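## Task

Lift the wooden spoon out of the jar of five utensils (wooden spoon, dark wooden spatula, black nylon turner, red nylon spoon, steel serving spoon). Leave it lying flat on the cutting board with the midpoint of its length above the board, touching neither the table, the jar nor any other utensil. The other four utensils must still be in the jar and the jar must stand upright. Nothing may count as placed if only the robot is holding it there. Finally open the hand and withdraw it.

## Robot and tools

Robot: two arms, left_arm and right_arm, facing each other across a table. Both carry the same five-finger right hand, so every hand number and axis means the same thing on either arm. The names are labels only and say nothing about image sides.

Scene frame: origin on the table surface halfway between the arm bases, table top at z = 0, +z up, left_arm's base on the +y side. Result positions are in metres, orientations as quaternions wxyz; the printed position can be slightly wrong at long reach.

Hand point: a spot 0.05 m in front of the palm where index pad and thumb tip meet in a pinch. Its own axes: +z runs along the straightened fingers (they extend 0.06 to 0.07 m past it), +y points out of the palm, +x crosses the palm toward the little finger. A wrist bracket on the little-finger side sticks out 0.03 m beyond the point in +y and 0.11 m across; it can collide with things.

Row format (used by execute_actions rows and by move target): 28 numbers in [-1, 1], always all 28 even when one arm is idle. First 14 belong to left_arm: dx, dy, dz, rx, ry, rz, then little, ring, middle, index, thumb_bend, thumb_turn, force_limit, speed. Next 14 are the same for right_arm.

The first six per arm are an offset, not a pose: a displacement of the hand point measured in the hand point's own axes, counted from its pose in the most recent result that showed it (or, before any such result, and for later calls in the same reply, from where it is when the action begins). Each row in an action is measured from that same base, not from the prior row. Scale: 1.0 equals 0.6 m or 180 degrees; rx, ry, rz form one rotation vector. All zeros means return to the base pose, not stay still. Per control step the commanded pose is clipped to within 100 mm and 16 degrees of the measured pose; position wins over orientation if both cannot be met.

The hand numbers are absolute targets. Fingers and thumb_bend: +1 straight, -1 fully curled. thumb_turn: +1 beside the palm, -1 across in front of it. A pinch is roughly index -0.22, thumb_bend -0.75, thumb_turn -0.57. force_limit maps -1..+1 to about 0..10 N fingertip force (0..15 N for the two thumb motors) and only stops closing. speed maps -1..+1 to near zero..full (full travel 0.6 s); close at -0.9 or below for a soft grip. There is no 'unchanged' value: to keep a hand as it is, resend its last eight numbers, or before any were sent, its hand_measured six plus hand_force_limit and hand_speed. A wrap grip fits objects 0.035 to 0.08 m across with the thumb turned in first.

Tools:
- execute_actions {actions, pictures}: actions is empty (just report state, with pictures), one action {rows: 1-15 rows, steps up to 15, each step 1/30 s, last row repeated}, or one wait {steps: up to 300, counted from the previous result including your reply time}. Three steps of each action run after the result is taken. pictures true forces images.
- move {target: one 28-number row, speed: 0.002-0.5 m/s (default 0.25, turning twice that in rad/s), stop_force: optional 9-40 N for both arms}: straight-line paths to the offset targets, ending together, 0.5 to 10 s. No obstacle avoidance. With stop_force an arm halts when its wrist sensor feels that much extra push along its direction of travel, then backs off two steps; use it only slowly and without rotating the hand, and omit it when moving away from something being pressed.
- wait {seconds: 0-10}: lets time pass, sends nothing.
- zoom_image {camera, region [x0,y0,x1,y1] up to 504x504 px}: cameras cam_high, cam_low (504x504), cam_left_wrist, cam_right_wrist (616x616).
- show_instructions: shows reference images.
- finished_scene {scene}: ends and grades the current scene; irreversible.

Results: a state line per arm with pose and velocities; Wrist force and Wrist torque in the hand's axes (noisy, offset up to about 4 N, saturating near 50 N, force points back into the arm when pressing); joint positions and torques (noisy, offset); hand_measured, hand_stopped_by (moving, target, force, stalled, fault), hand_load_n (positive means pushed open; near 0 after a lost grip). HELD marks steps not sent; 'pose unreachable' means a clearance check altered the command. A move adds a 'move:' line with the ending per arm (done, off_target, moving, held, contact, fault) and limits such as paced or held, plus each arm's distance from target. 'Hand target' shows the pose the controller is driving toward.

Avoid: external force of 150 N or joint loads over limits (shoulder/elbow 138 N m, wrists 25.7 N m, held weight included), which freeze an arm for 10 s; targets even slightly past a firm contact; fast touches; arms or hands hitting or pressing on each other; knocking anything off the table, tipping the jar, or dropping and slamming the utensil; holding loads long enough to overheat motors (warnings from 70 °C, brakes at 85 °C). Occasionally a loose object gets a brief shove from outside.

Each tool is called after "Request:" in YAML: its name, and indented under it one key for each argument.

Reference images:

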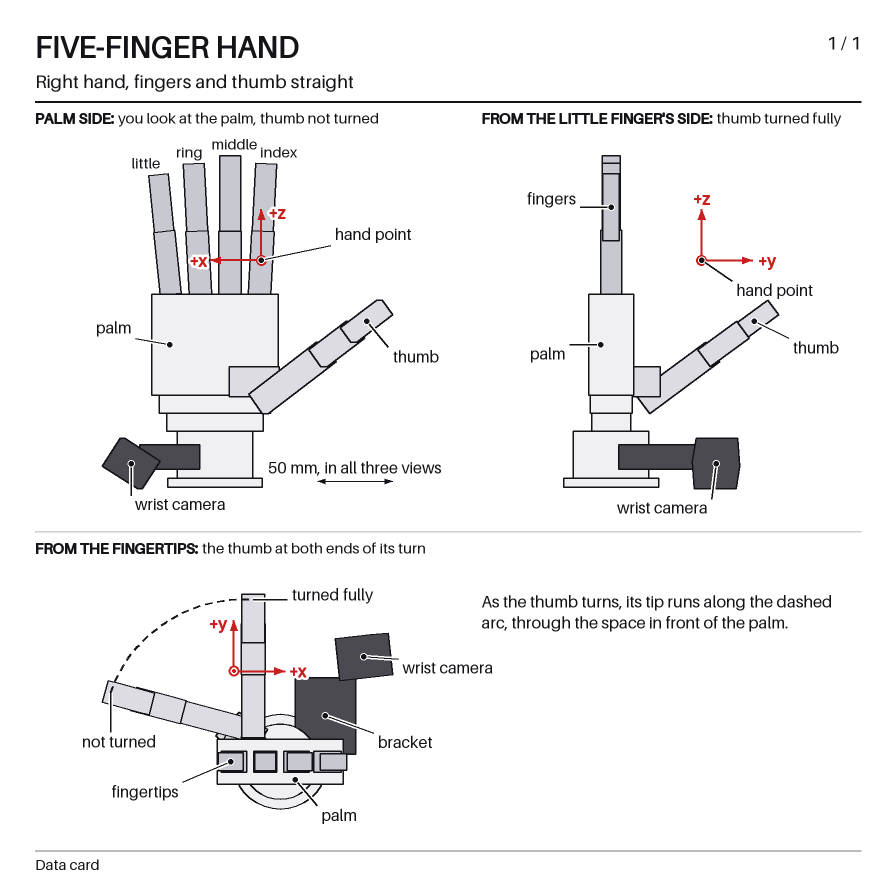

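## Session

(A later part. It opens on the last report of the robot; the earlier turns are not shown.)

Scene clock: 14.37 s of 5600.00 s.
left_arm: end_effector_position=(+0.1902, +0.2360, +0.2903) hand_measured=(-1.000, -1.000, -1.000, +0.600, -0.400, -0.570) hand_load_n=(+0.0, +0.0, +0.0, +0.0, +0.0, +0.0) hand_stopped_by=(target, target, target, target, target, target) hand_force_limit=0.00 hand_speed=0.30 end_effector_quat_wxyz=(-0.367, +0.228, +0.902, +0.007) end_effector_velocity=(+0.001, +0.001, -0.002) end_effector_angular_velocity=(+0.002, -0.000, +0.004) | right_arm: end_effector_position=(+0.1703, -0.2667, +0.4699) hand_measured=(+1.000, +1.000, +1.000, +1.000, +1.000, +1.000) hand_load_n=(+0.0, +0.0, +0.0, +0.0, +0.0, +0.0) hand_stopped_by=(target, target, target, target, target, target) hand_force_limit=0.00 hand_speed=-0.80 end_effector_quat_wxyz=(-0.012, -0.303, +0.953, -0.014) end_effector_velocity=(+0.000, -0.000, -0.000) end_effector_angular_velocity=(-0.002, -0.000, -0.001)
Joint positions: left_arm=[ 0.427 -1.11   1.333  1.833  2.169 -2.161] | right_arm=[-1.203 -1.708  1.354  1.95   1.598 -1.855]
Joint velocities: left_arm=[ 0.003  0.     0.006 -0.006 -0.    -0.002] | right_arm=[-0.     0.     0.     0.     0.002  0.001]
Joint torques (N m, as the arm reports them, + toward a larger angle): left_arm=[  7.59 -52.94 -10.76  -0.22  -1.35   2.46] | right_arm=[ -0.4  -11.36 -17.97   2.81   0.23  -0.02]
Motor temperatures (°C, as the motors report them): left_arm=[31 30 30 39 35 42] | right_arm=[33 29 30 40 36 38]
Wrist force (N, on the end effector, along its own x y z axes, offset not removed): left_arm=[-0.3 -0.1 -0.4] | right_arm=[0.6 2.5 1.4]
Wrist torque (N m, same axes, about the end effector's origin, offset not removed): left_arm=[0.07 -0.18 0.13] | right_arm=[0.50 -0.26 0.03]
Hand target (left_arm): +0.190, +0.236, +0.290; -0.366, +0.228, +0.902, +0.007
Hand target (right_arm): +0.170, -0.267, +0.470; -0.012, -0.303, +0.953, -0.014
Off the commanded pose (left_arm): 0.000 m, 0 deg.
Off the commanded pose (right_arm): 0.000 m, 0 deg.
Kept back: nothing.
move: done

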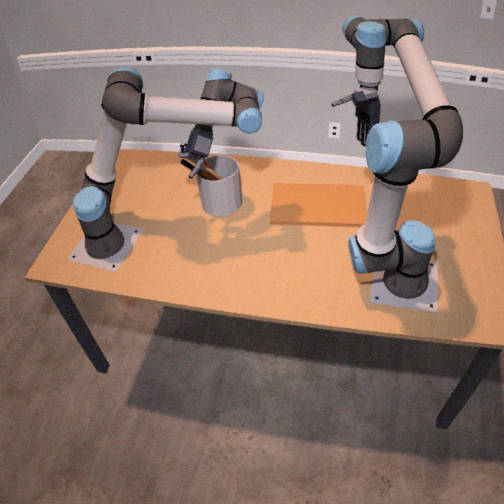

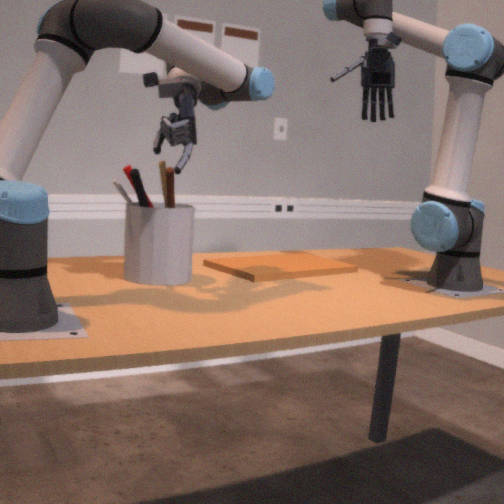

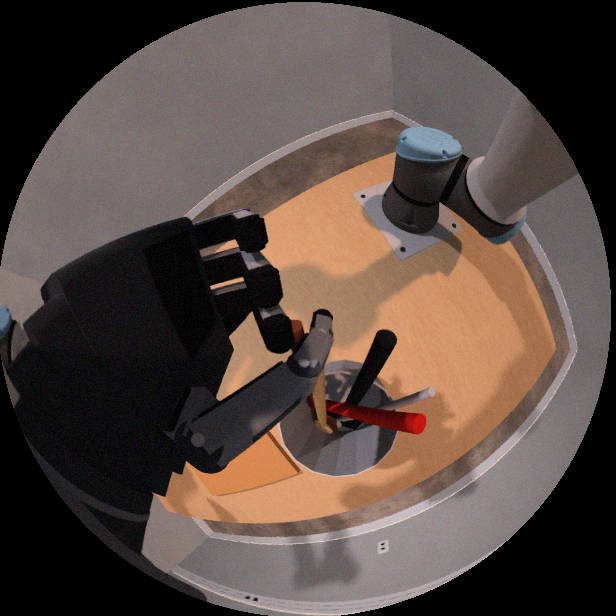

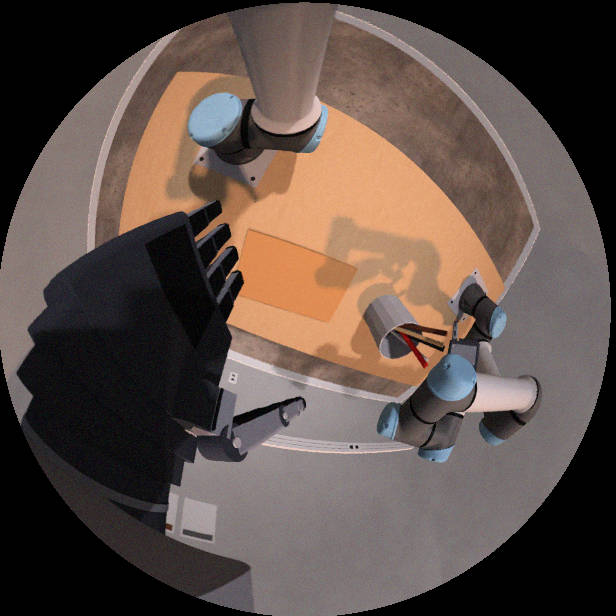

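Request:
move:
  target: [-0.033,0.028,0.037,0,0,0,-1,-1,-1,0.0,-0.4,-0.57,0,0.3, 0,0,0,0,0,0,1,1,1,1,1,1,0,-0.8]
  speed: 0.03

Request:
zoom_image:
  camera: "cam_low"
  region: [90, 80, 250, 240]

Request:
zoom_image:
  camera: "cam_high"
  region: [150, 100, 280, 220]

Scene clock: 16.13 s of 5600.00 s.
left_arm: end_effector_position=(+0.1949, +0.2469, +0.2587) hand_measured=(-1.000, -1.000, -1.000, +0.000, -0.400, -0.570) hand_load_n=(+0.0, +0.0, +0.0, -0.5, +0.0, +0.0) hand_stopped_by=(target, target, target, target, target, target) hand_force_limit=0.00 hand_speed=0.30 end_effector_quat_wxyz=(-0.367, +0.228, +0.902, +0.007) end_effector_velocity=(+0.000, +0.001, -0.002) end_effector_angular_velocity=(-0.001, -0.000, -0.000) | right_arm: end_effector_position=(+0.1703, -0.2667, +0.4699) hand_measured=(+1.000, +1.000, +1.000, +1.000, +1.000, +1.000) hand_load_n=(+0.0, +0.0, +0.0, +0.0, +0.0, +0.0) hand_stopped_by=(target, target, target, target, target, target) hand_force_limit=0.00 hand_speed=-0.80 end_effector_quat_wxyz=(-0.012, -0.303, +0.953, -0.014) end_effector_velocity=(-0.000, -0.000, -0.000) end_effector_angular_velocity=(-0.001, -0.000, +0.003)
Joint positions: left_arm=[ 0.444 -1.106  1.413  1.759  2.161 -2.143] | right_arm=[-1.203 -1.708  1.354  1.95   1.598 -1.855]
Joint velocities: left_arm=[ 0.001 -0.     0.005 -0.005 -0.     0.001] | right_arm=[ 0.001  0.     0.    -0.     0.001 -0.002]
Joint torques (N m, as the arm reports them, + toward a larger angle): left_arm=[  7.74 -24.27 -11.62  -1.    -1.79   2.67] | right_arm=[ -0.06 -11.08 -17.77   2.76   0.12   0.2 ]
Motor temperatures (°C, as the motors report them): left_arm=[31 30 30 39 35 42] | right_arm=[33 29 30 40 36 38]
Wrist force (N, on the end effector, along its own x y z axes, offset not removed): left_arm=[2.3 -1.6 -1.8] | right_arm=[1.8 2.1 1.8]
Wrist torque (N m, same axes, about the end effector's origin, offset not removed): left_arm=[-0.10 -0.09 0.14] | right_arm=[0.36 -0.48 0.13]
Hand target (left_arm): +0.195, +0.247, +0.258; -0.366, +0.228, +0.902, +0.007
Hand target (right_arm): +0.170, -0.267, +0.470; -0.012, -0.303, +0.953, -0.014
Off the commanded pose (left_arm): 0.000 m, 0 deg.
Off the commanded pose (right_arm): 0.000 m, 0 deg.
Kept back: nothing.
move: done

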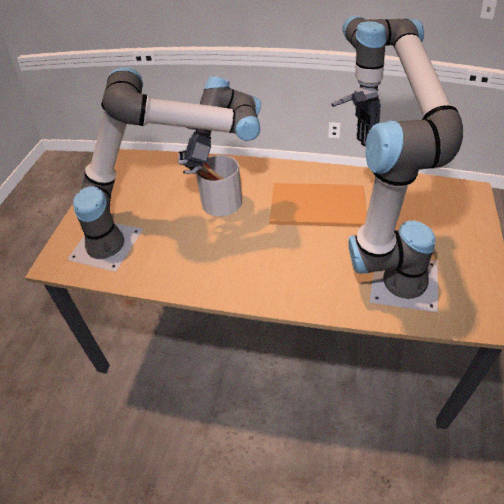

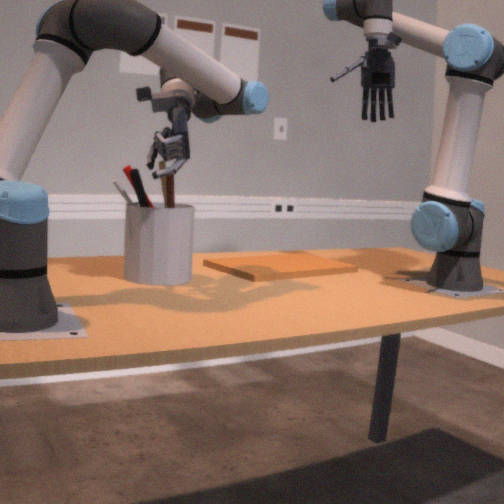

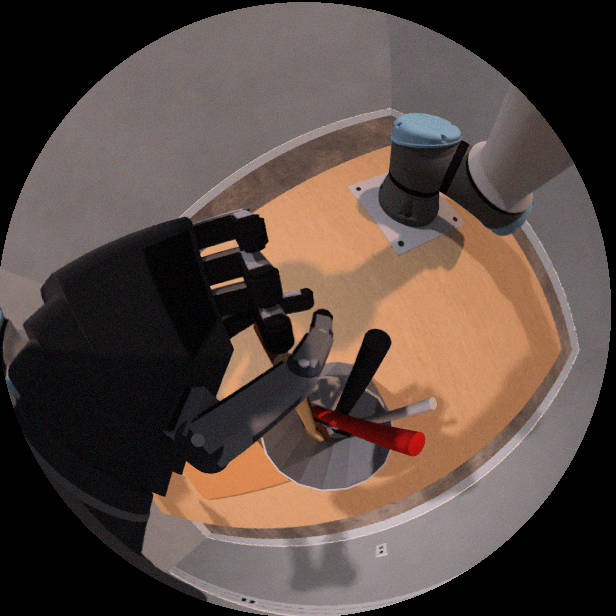

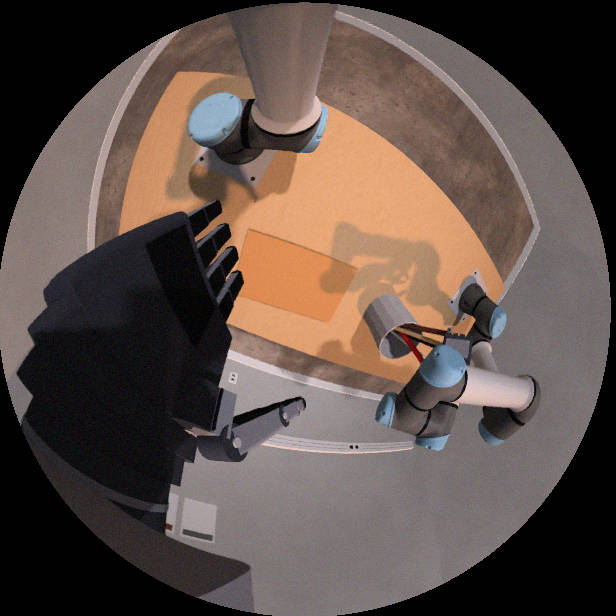

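Region (90, 80, 250, 240) of cam_low's 504x504 image, scaled by 3.150, with more detail than that image has.

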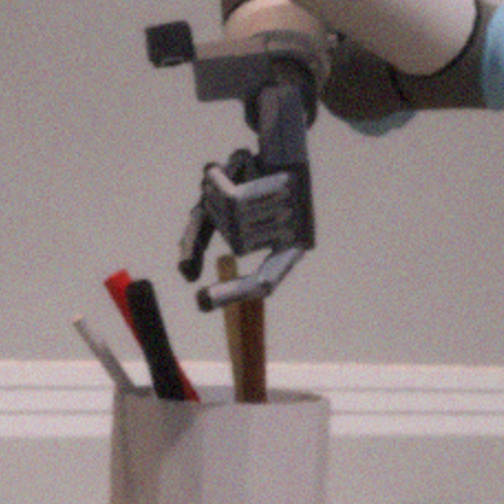

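Region (150, 100, 280, 220) of cam_high's 504x504 image, scaled by 3.877, with more detail than that image has; it fills the top 465 rows of this view, and the rest is white.

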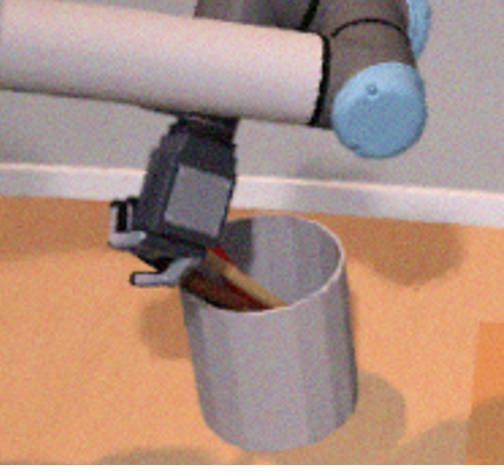

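Request:
move:
  target: [-0.007,-0.023,-0.058,0,0,0,-1,-1,-1,0.0,-0.2,-0.57,0,0.3, 0,0,0,0,0,0,1,1,1,1,1,1,0,-0.8]
  speed: 0.03

Request:
zoom_image:
  camera: "cam_low"
  region: [90, 80, 250, 240]

Request:
zoom_image:
  camera: "cam_high"
  region: [150, 100, 280, 220]

Scene clock: 18.03 s of 5600.00 s.
left_arm: end_effector_position=(+0.2145, +0.2268, +0.2832) hand_measured=(-1.000, -1.000, -1.000, +0.000, -0.200, -0.570) hand_load_n=(+0.0, +0.0, +0.0, +0.0, +0.0, +0.0) hand_stopped_by=(target, target, target, target, target, target) hand_force_limit=0.00 hand_speed=0.30 end_effector_quat_wxyz=(-0.366, +0.228, +0.902, +0.007) end_effector_velocity=(+0.001, -0.002, +0.001) end_effector_angular_velocity=(-0.001, +0.000, -0.002) | right_arm: end_effector_position=(+0.1703, -0.2667, +0.4699) hand_measured=(+1.000, +1.000, +1.000, +1.000, +1.000, +1.000) hand_load_n=(+0.0, +0.0, +0.0, +0.0, +0.0, +0.0) hand_stopped_by=(target, target, target, target, target, target) hand_force_limit=0.00 hand_speed=-0.80 end_effector_quat_wxyz=(-0.012, -0.303, +0.953, -0.014) end_effector_velocity=(-0.000, -0.000, -0.000) end_effector_angular_velocity=(-0.001, -0.001, -0.000)
Joint positions: left_arm=[ 0.467 -1.055  1.273  1.861  2.15  -2.119] | right_arm=[-1.203 -1.708  1.354  1.95   1.598 -1.855]
Joint velocities: left_arm=[ 0.     0.005 -0.01   0.007 -0.001  0.003] | right_arm=[ 0.001 -0.     0.     0.     0.002  0.001]
Joint torques (N m, as the arm reports them, + toward a larger angle): left_arm=[  8.32 -26.64 -27.62   5.04  -1.38   2.45] | right_arm=[  0.16 -10.38 -17.75   2.88   0.24   0.1 ]
Motor temperatures (°C, as the motors report them): left_arm=[31 30 30 39 35 42] | right_arm=[33 29 30 40 36 38]
Wrist force (N, on the end effector, along its own x y z axes, offset not removed): left_arm=[0.2 0.9 0.4] | right_arm=[1.2 1.6 3.3]
Wrist torque (N m, same axes, about the end effector's origin, offset not removed): left_arm=[0.14 -0.16 0.14] | right_arm=[0.19 -0.45 0.10]
Hand target (left_arm): +0.215, +0.227, +0.283; -0.367, +0.228, +0.902, +0.007
Hand target (right_arm): +0.170, -0.267, +0.470; -0.012, -0.303, +0.953, -0.014
Off the commanded pose (left_arm): 0.000 m, 0 deg.
Off the commanded pose (right_arm): 0.000 m, 0 deg.
Kept back: nothing.
move: done

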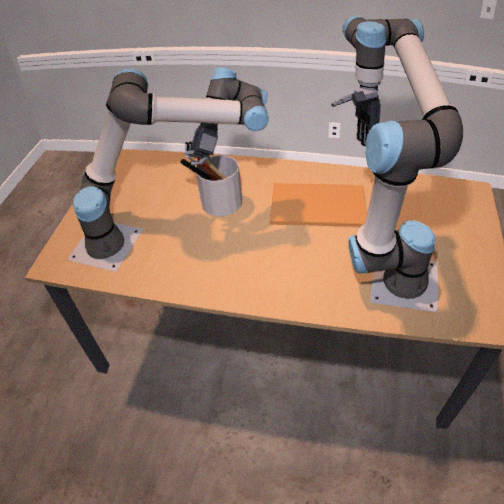

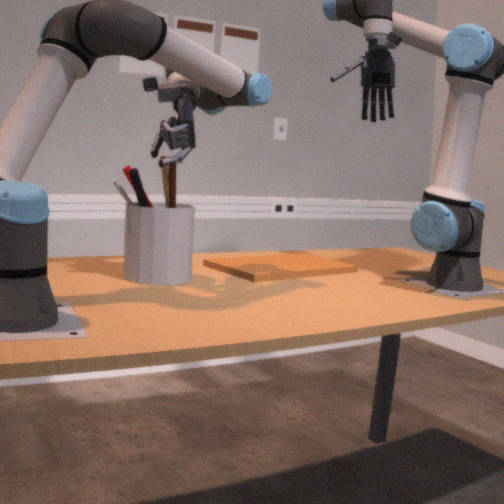

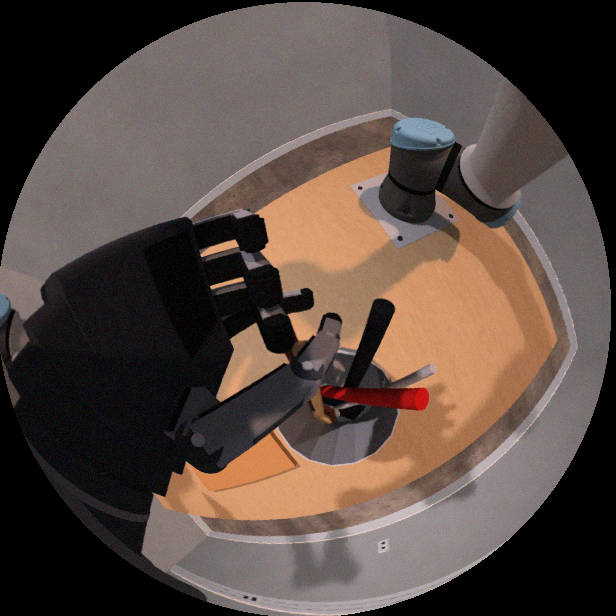

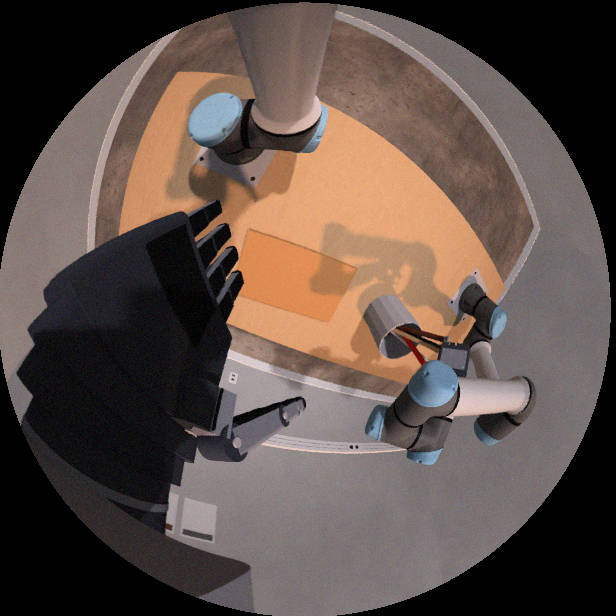

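Region (90, 80, 250, 240) of cam_low's 504x504 image, scaled by 3.150, with more detail than that image has.

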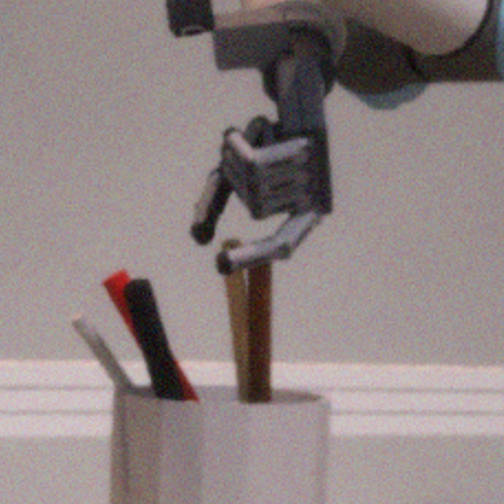

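Region (150, 100, 280, 220) of cam_high's 504x504 image, scaled by 3.877, with more detail than that image has; it fills the top 465 rows of this view, and the rest is white.

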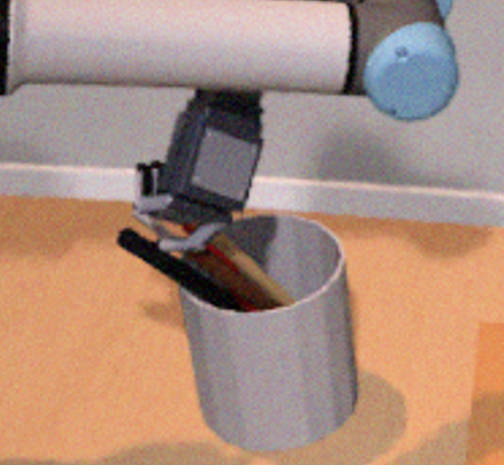

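Request:
move:
  target: [-0.013,0.012,0.018,0,0,0,-1,-1,-1,-0.15,-0.5,-0.57,-0.4,-0.3, 0,0,0,0,0,0,1,1,1,1,1,1,0,-0.8]
  speed: 0.02

Request:
zoom_image:
  camera: "cam_low"
  region: [90, 80, 250, 240]

Request:
zoom_image:
  camera: "cam_left_wrist"
  region: [220, 260, 420, 460]

Scene clock: 19.37 s of 5600.00 s.
left_arm: end_effector_position=(+0.2153, +0.2319, +0.2693) hand_measured=(-1.000, -1.000, -1.000, -0.150, -0.500, -0.570) hand_load_n=(+0.0, +0.0, +0.0, -3.5, +0.0, +0.0) hand_stopped_by=(target, target, target, target, target, target) hand_force_limit=-0.40 hand_speed=-0.30 end_effector_quat_wxyz=(-0.366, +0.228, +0.902, +0.007) end_effector_velocity=(+0.000, +0.001, -0.003) end_effector_angular_velocity=(-0.000, -0.000, +0.001) | right_arm: end_effector_position=(+0.1703, -0.2667, +0.4699) hand_measured=(+1.000, +1.000, +1.000, +1.000, +1.000, +1.000) hand_load_n=(+0.0, +0.0, +0.0, +0.0, +0.0, +0.0) hand_stopped_by=(target, target, target, target, target, target) hand_force_limit=0.00 hand_speed=-0.80 end_effector_quat_wxyz=(-0.012, -0.303, +0.953, -0.014) end_effector_velocity=(+0.000, +0.000, +0.000) end_effector_angular_velocity=(+0.000, +0.000, -0.001)
Joint positions: left_arm=[ 0.472 -1.056  1.312  1.827  2.147 -2.114] | right_arm=[-1.203 -1.708  1.354  1.95   1.598 -1.855]
Joint velocities: left_arm=[ 0.001 -0.     0.008 -0.008 -0.    -0.   ] | right_arm=[-0.001  0.    -0.    -0.    -0.     0.   ]
Joint torques (N m, as the arm reports them, + toward a larger angle): left_arm=[  7.29 -51.05 -12.38  -2.47  -2.57   2.84] | right_arm=[  1.94 -10.71 -17.7    2.85   0.21  -0.03]
Motor temperatures (°C, as the motors report them): left_arm=[31 30 30 39 35 42] | right_arm=[33 29 30 40 36 38]
Wrist force (N, on the end effector, along its own x y z axes, offset not removed): left_arm=[8.1 -4.1 -4.8] | right_arm=[1.4 2.6 2.0]
Wrist torque (N m, same axes, about the end effector's origin, offset not removed): left_arm=[-0.30 -0.12 0.05] | right_arm=[0.39 -0.42 0.09]
Hand target (left_arm): +0.215, +0.232, +0.269; -0.366, +0.228, +0.902, +0.007
Hand target (right_arm): +0.170, -0.267, +0.470; -0.012, -0.303, +0.953, -0.014
Off the commanded pose (left_arm): 0.000 m, 0 deg.
Off the commanded pose (right_arm): 0.000 m, 0 deg.
Kept back: nothing.
move: done

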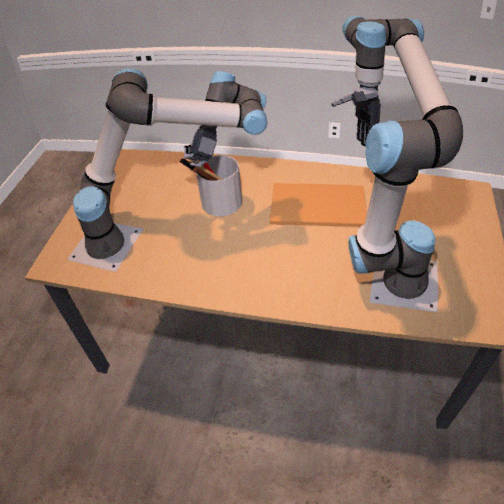

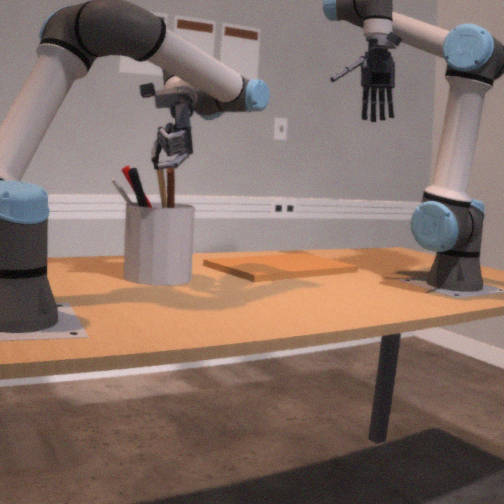

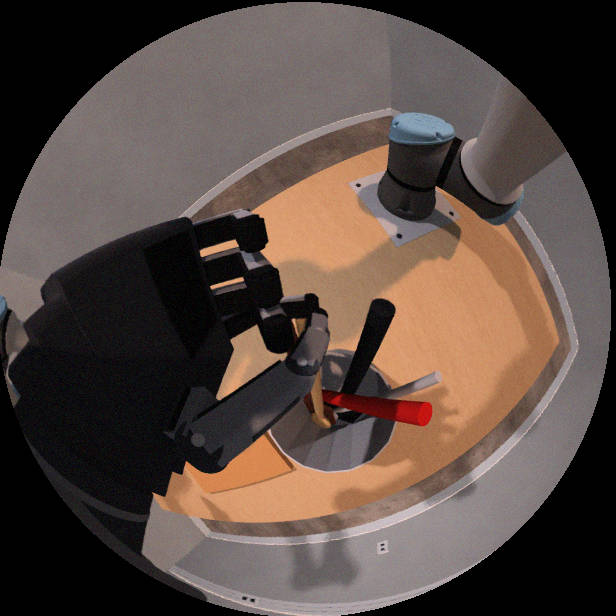

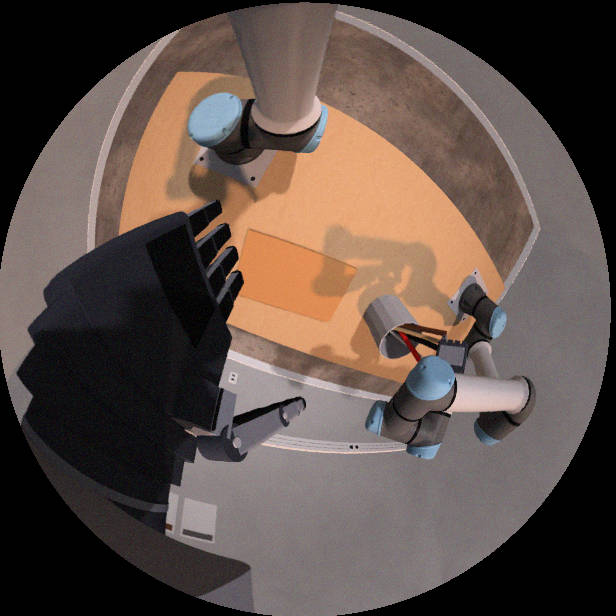

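Region (90, 80, 250, 240) of cam_low's 504x504 image, scaled by 3.150, with more detail than that image has.

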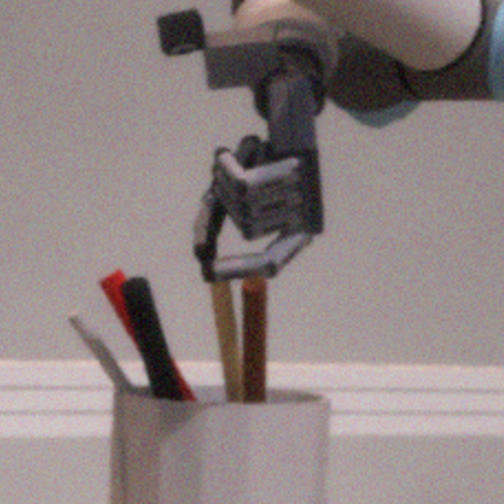

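Region (220, 260, 420, 460) of cam_left_wrist's 616x616 image, scaled by 2.520, with more detail than that image has.

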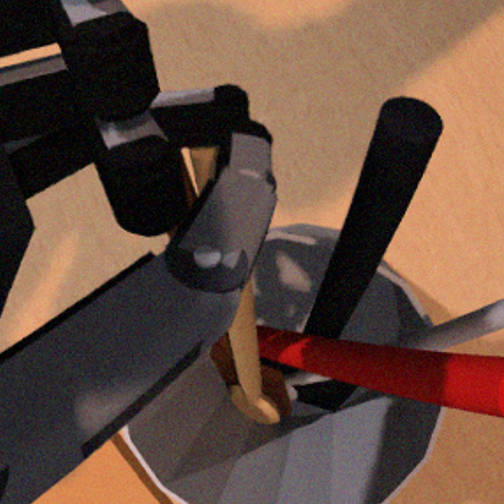

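Request:
move:
  target: [0.005,-0.012,-0.005,0,0,0,-1,-1,-1,-0.45,-0.9,-0.57,0.2,-0.5, 0,0,0,0,0,0,1,1,1,1,1,1,0,-0.8]
  speed: 0.01

Request:
zoom_image:
  camera: "cam_low"
  region: [90, 80, 250, 240]

Request:
zoom_image:
  camera: "cam_left_wrist"
  region: [220, 260, 420, 460]

Scene clock: 20.67 s of 5600.00 s.
left_arm: end_effector_position=(+0.2125, +0.2264, +0.2744) hand_measured=(-1.000, -1.000, -1.000, -0.256, -0.604, -0.570) hand_load_n=(+0.0, +0.0, +0.0, +10.0, +10.0, +0.0) hand_stopped_by=(target, target, target, force, force, target) hand_force_limit=0.20 hand_speed=-0.50 end_effector_quat_wxyz=(-0.366, +0.228, +0.902, +0.007) end_effector_velocity=(-0.001, -0.003, +0.002) end_effector_angular_velocity=(-0.002, -0.000, -0.002) | right_arm: end_effector_position=(+0.1703, -0.2667, +0.4699) hand_measured=(+1.000, +1.000, +1.000, +1.000, +1.000, +1.000) hand_load_n=(+0.0, +0.0, +0.0, +0.0, +0.0, +0.0) hand_stopped_by=(target, target, target, target, target, target) hand_force_limit=0.00 hand_speed=-0.80 end_effector_quat_wxyz=(-0.012, -0.303, +0.953, -0.014) end_effector_velocity=(-0.000, +0.000, -0.000) end_effector_angular_velocity=(-0.001, +0.001, +0.002)
Joint positions: left_arm=[ 0.463 -1.052  1.291  1.838  2.151 -2.123] | right_arm=[-1.203 -1.708  1.354  1.95   1.598 -1.855]
Joint velocities: left_arm=[-0.004  0.002 -0.008  0.003  0.002 -0.002] | right_arm=[ 0.001  0.001  0.    -0.     0.    -0.001]
Joint torques (N m, as the arm reports them, + toward a larger angle): left_arm=[ -6.34 -28.98 -27.23   4.82   3.17  -2.13] | right_arm=[ -0.02 -10.53 -17.89   2.83   0.16   0.04]
Motor temperatures (°C, as the motors report them): left_arm=[31 30 30 39 35 42] | right_arm=[33 29 30 40 36 38]
Wrist force (N, on the end effector, along its own x y z axes, offset not removed): left_arm=[-0.4 -1.9 1.3] | right_arm=[0.1 1.4 2.7]
Wrist torque (N m, same axes, about the end effector's origin, offset not removed): left_arm=[-0.37 -0.24 0.07] | right_arm=[0.25 -0.26 0.01]
Hand target (left_arm): +0.212, +0.226, +0.275; -0.366, +0.228, +0.902, +0.007
Hand target (right_arm): +0.170, -0.267, +0.470; -0.012, -0.303, +0.953, -0.014
Off the commanded pose (left_arm): 0.000 m, 0 deg.
Off the commanded pose (right_arm): 0.000 m, 0 deg.
Kept back: nothing.
move: done

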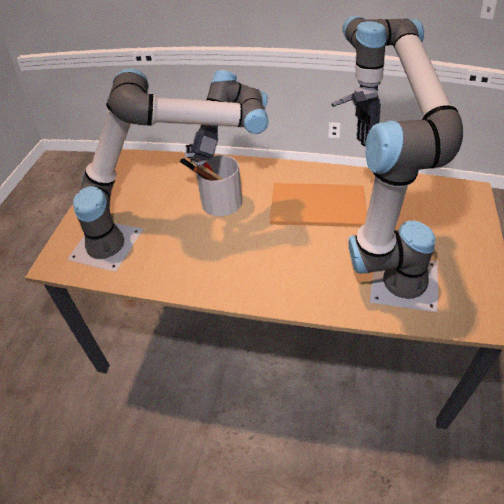

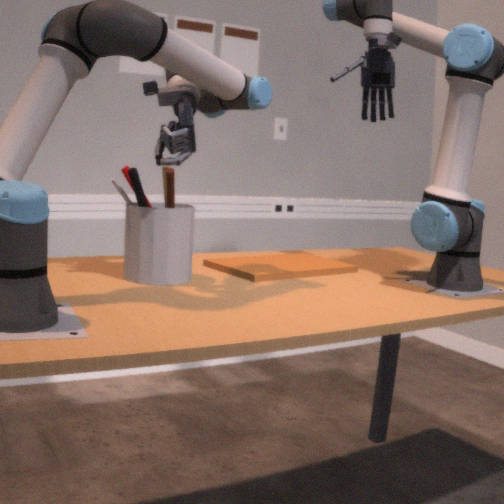

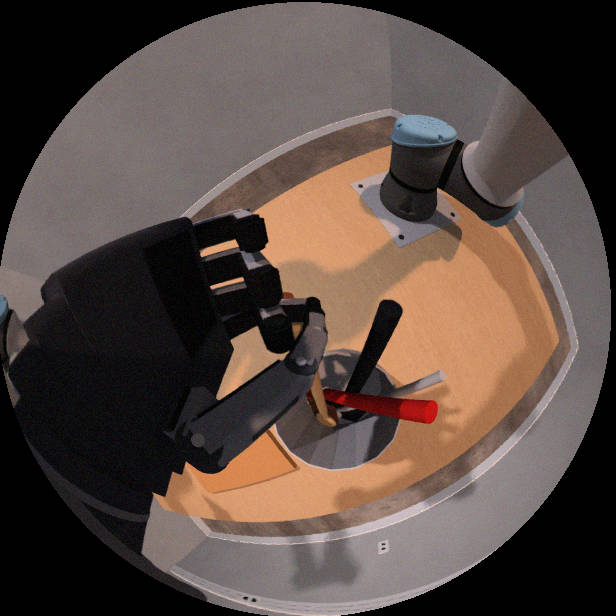

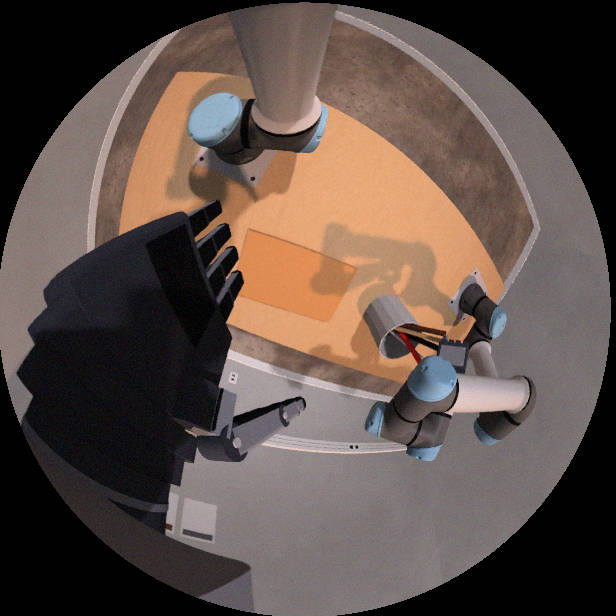

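Region (90, 80, 250, 240) of cam_low's 504x504 image, scaled by 3.150, with more detail than that image has.

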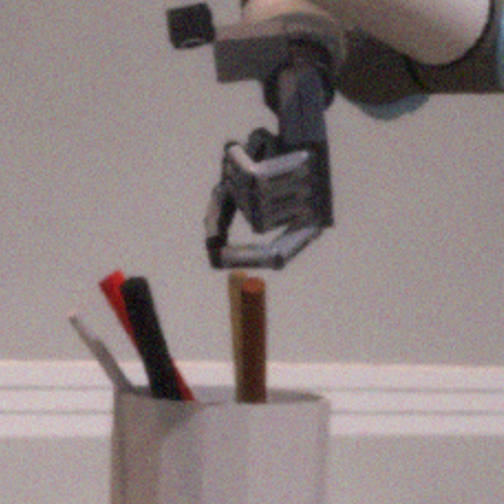

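Region (220, 260, 420, 460) of cam_left_wrist's 616x616 image, scaled by 2.520, with more detail than that image has.

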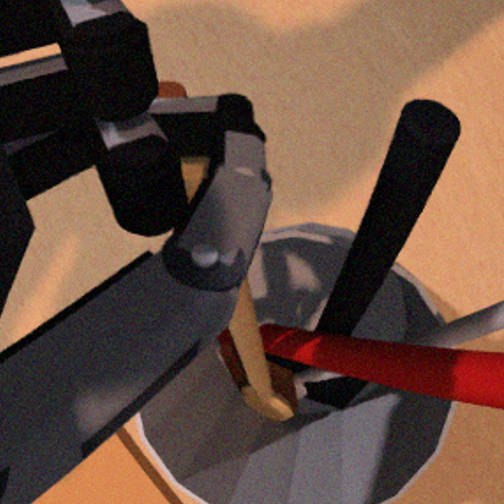

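Request:
move:
  target: [0,-0.027,0,0,0,0,-1,-1,-1,-0.05,-0.2,-0.57,0.2,-0.2, 0,0,0,0,0,0,1,1,1,1,1,1,0,-0.8]
  speed: 0.02

Request:
move:
  target: [-0.06,0,0.01,0,0,0,-1,-1,-1,-0.05,-0.2,-0.57,0.2,-0.2, 0,0,0,0,0,0,1,1,1,1,1,1,0,-0.8]
  speed: 0.02

Request:
zoom_image:
  camera: "cam_low"
  region: [90, 80, 250, 240]

Request:
zoom_image:
  camera: "cam_left_wrist"
  region: [220, 260, 420, 460]

Scene clock: 22.03 s of 5600.00 s.
left_arm: end_effector_position=(+0.2059, +0.2122, +0.2768) hand_measured=(-1.000, -1.000, -1.000, -0.050, -0.200, -0.570) hand_load_n=(+0.0, +0.0, +0.0, -1.0, +0.0, +0.0) hand_stopped_by=(target, target, target, target, target, target) hand_force_limit=0.20 hand_speed=-0.20 end_effector_quat_wxyz=(-0.367, +0.228, +0.902, +0.007) end_effector_velocity=(-0.001, -0.003, +0.000) end_effector_angular_velocity=(-0.001, +0.000, +0.000) | right_arm: end_effector_position=(+0.1703, -0.2667, +0.4699) hand_measured=(+1.000, +1.000, +1.000, +1.000, +1.000, +1.000) hand_load_n=(+0.0, +0.0, +0.0, +0.0, +0.0, +0.0) hand_stopped_by=(target, target, target, target, target, target) hand_force_limit=0.00 hand_speed=-0.80 end_effector_quat_wxyz=(-0.012, -0.303, +0.953, -0.014) end_effector_velocity=(+0.000, -0.000, -0.000) end_effector_angular_velocity=(-0.001, -0.001, +0.002)
Joint positions: left_arm=[ 0.441 -1.033  1.252  1.845  2.162 -2.146] | right_arm=[-1.203 -1.708  1.354  1.95   1.598 -1.855]
Joint velocities: left_arm=[-0.004  0.004 -0.007  0.     0.002 -0.004] | right_arm=[-0.     0.    -0.    -0.     0.001 -0.002]
Joint torques (N m, as the arm reports them, + toward a larger angle): left_arm=[ -7.6  -28.63 -27.95   4.97   3.49  -2.69] | right_arm=[ -0.51 -11.71 -18.31   2.77   0.23   0.  ]
Motor temperatures (°C, as the motors report them): left_arm=[31 30 30 39 35 42] | right_arm=[33 29 30 40 36 38]
Wrist force (N, on the end effector, along its own x y z axes, offset not removed): left_arm=[-1.4 -0.3 0.1] | right_arm=[0.5 1.6 2.5]
Wrist torque (N m, same axes, about the end effector's origin, offset not removed): left_arm=[-0.09 -0.09 0.09] | right_arm=[0.23 -0.28 -0.08]
Hand target (left_arm): +0.206, +0.212, +0.277; -0.367, +0.228, +0.902, +0.007
Hand target (right_arm): +0.170, -0.267, +0.470; -0.012, -0.303, +0.953, -0.014
Off the commanded pose (left_arm): 0.000 m, 0 deg.
Off the commanded pose (right_arm): 0.000 m, 0 deg.
Kept back: nothing.
move: done

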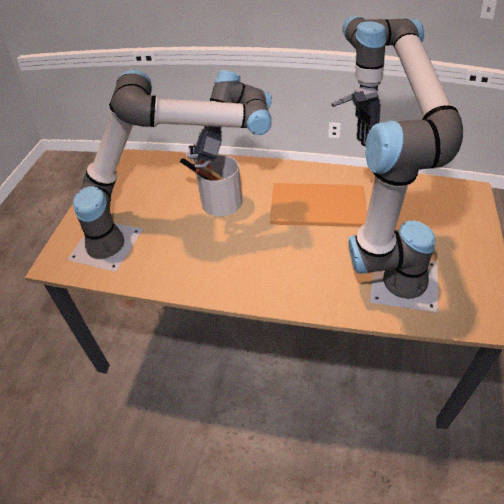

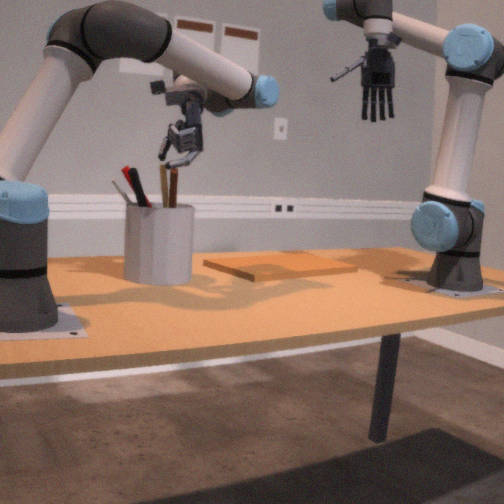

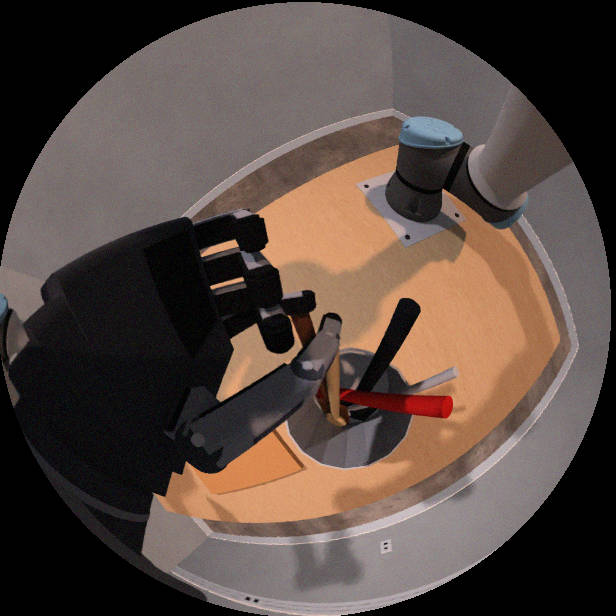

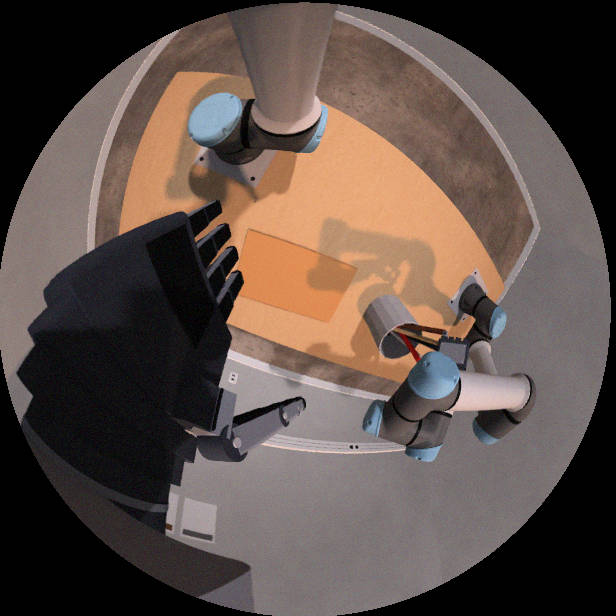

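Scene clock: 24.17 s of 5600.00 s.
left_arm: end_effector_position=(+0.2244, +0.1988, +0.2487) hand_measured=(-1.000, -1.000, -1.000, -0.050, -0.200, -0.570) hand_load_n=(+0.0, +0.0, +0.0, -3.0, +0.0, +0.0) hand_stopped_by=(target, target, target, target, target, target) hand_force_limit=0.20 hand_speed=-0.20 end_effector_quat_wxyz=(-0.366, +0.228, +0.902, +0.007) end_effector_velocity=(+0.001, -0.001, -0.002) end_effector_angular_velocity=(-0.000, -0.000, -0.001) | right_arm: end_effector_position=(+0.1703, -0.2667, +0.4699) hand_measured=(+1.000, +1.000, +1.000, +1.000, +1.000, +1.000) hand_load_n=(+0.0, +0.0, +0.0, +0.0, +0.0, +0.0) hand_stopped_by=(target, target, target, target, target, target) hand_force_limit=0.00 hand_speed=-0.80 end_effector_quat_wxyz=(-0.012, -0.303, +0.953, -0.014) end_effector_velocity=(+0.000, +0.000, +0.000) end_effector_angular_velocity=(+0.001, -0.000, -0.002)
Joint positions: left_arm=[ 0.465 -0.964  1.218  1.824  2.15  -2.121] | right_arm=[-1.203 -1.708  1.354  1.95   1.598 -1.855]
Joint velocities: left_arm=[ 0.001  0.006 -0.003 -0.001 -0.001  0.003] | right_arm=[-0.001 -0.    -0.     0.    -0.001  0.001]
Joint torques (N m, as the arm reports them, + toward a larger angle): left_arm=[  6.41 -30.75 -26.23  -0.83  -1.38   2.5 ] | right_arm=[  0.   -10.94 -17.31   2.78   0.16   0.14]
Motor temperatures (°C, as the motors report them): left_arm=[31 30 30 39 35 42] | right_arm=[33 29 30 40 36 38]
Wrist force (N, on the end effector, along its own x y z axes, offset not removed): left_arm=[2.3 -2.2 -3.9] | right_arm=[-0.5 1.5 2.1]
Wrist torque (N m, same axes, about the end effector's origin, offset not removed): left_arm=[-0.23 -0.35 0.14] | right_arm=[0.19 -0.02 -0.06]
Hand target (left_arm): +0.225, +0.199, +0.248; -0.366, +0.228, +0.902, +0.007
Hand target (right_arm): +0.170, -0.267, +0.470; -0.012, -0.303, +0.953, -0.014
Off the commanded pose (left_arm): 0.000 m, 0 deg.
Off the commanded pose (right_arm): 0.000 m, 0 deg.
Kept back: nothing.
move: done

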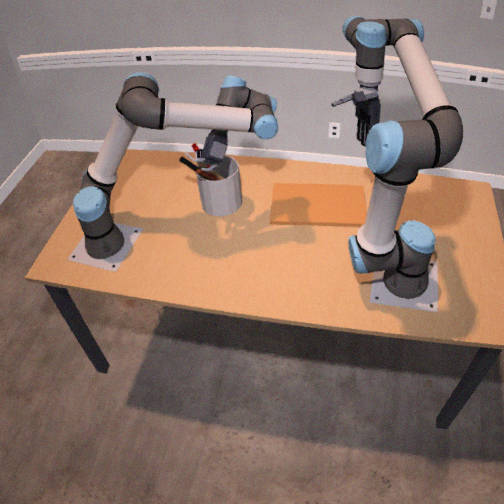

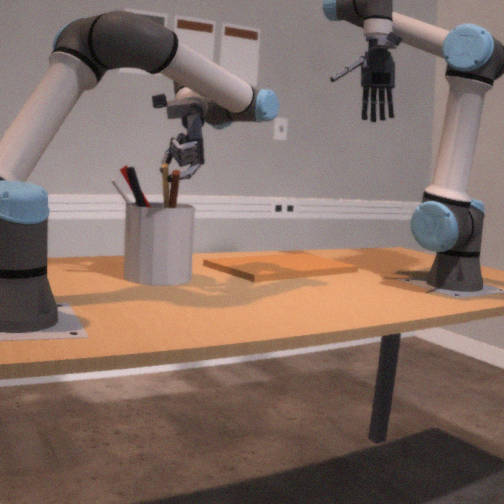

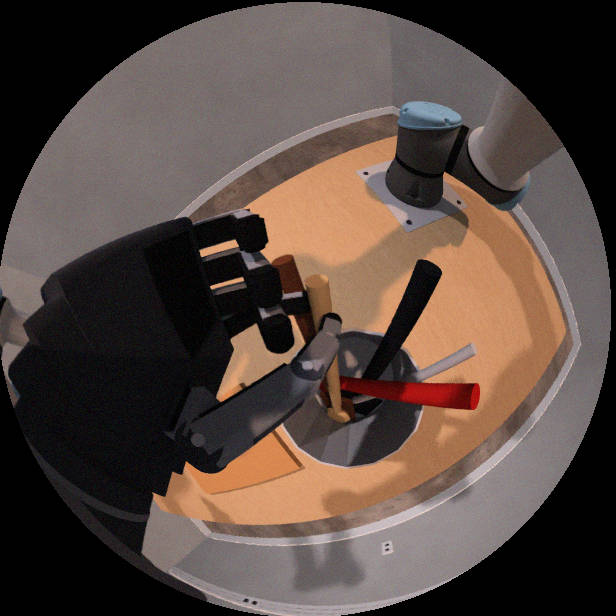

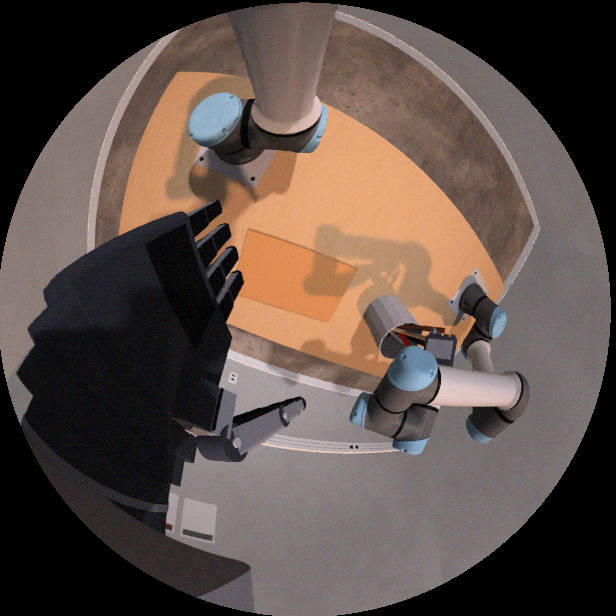

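Region (90, 80, 250, 240) of cam_low's 504x504 image, scaled by 3.150, with more detail than that image has.

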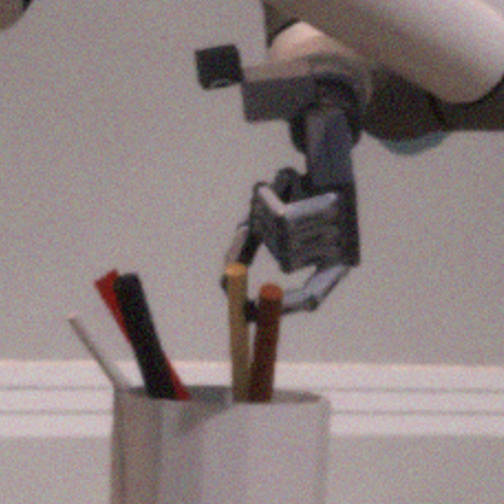

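Region (220, 260, 420, 460) of cam_left_wrist's 616x616 image, scaled by 2.520, with more detail than that image has.

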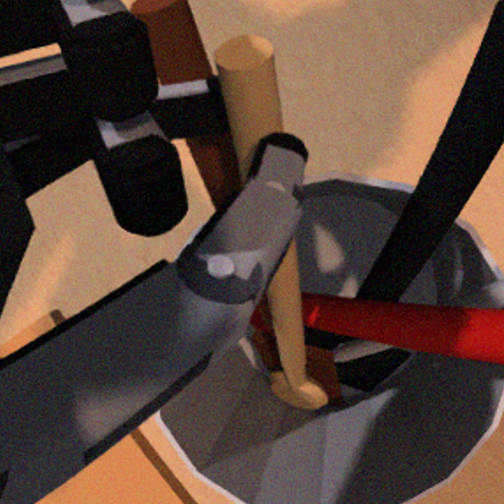

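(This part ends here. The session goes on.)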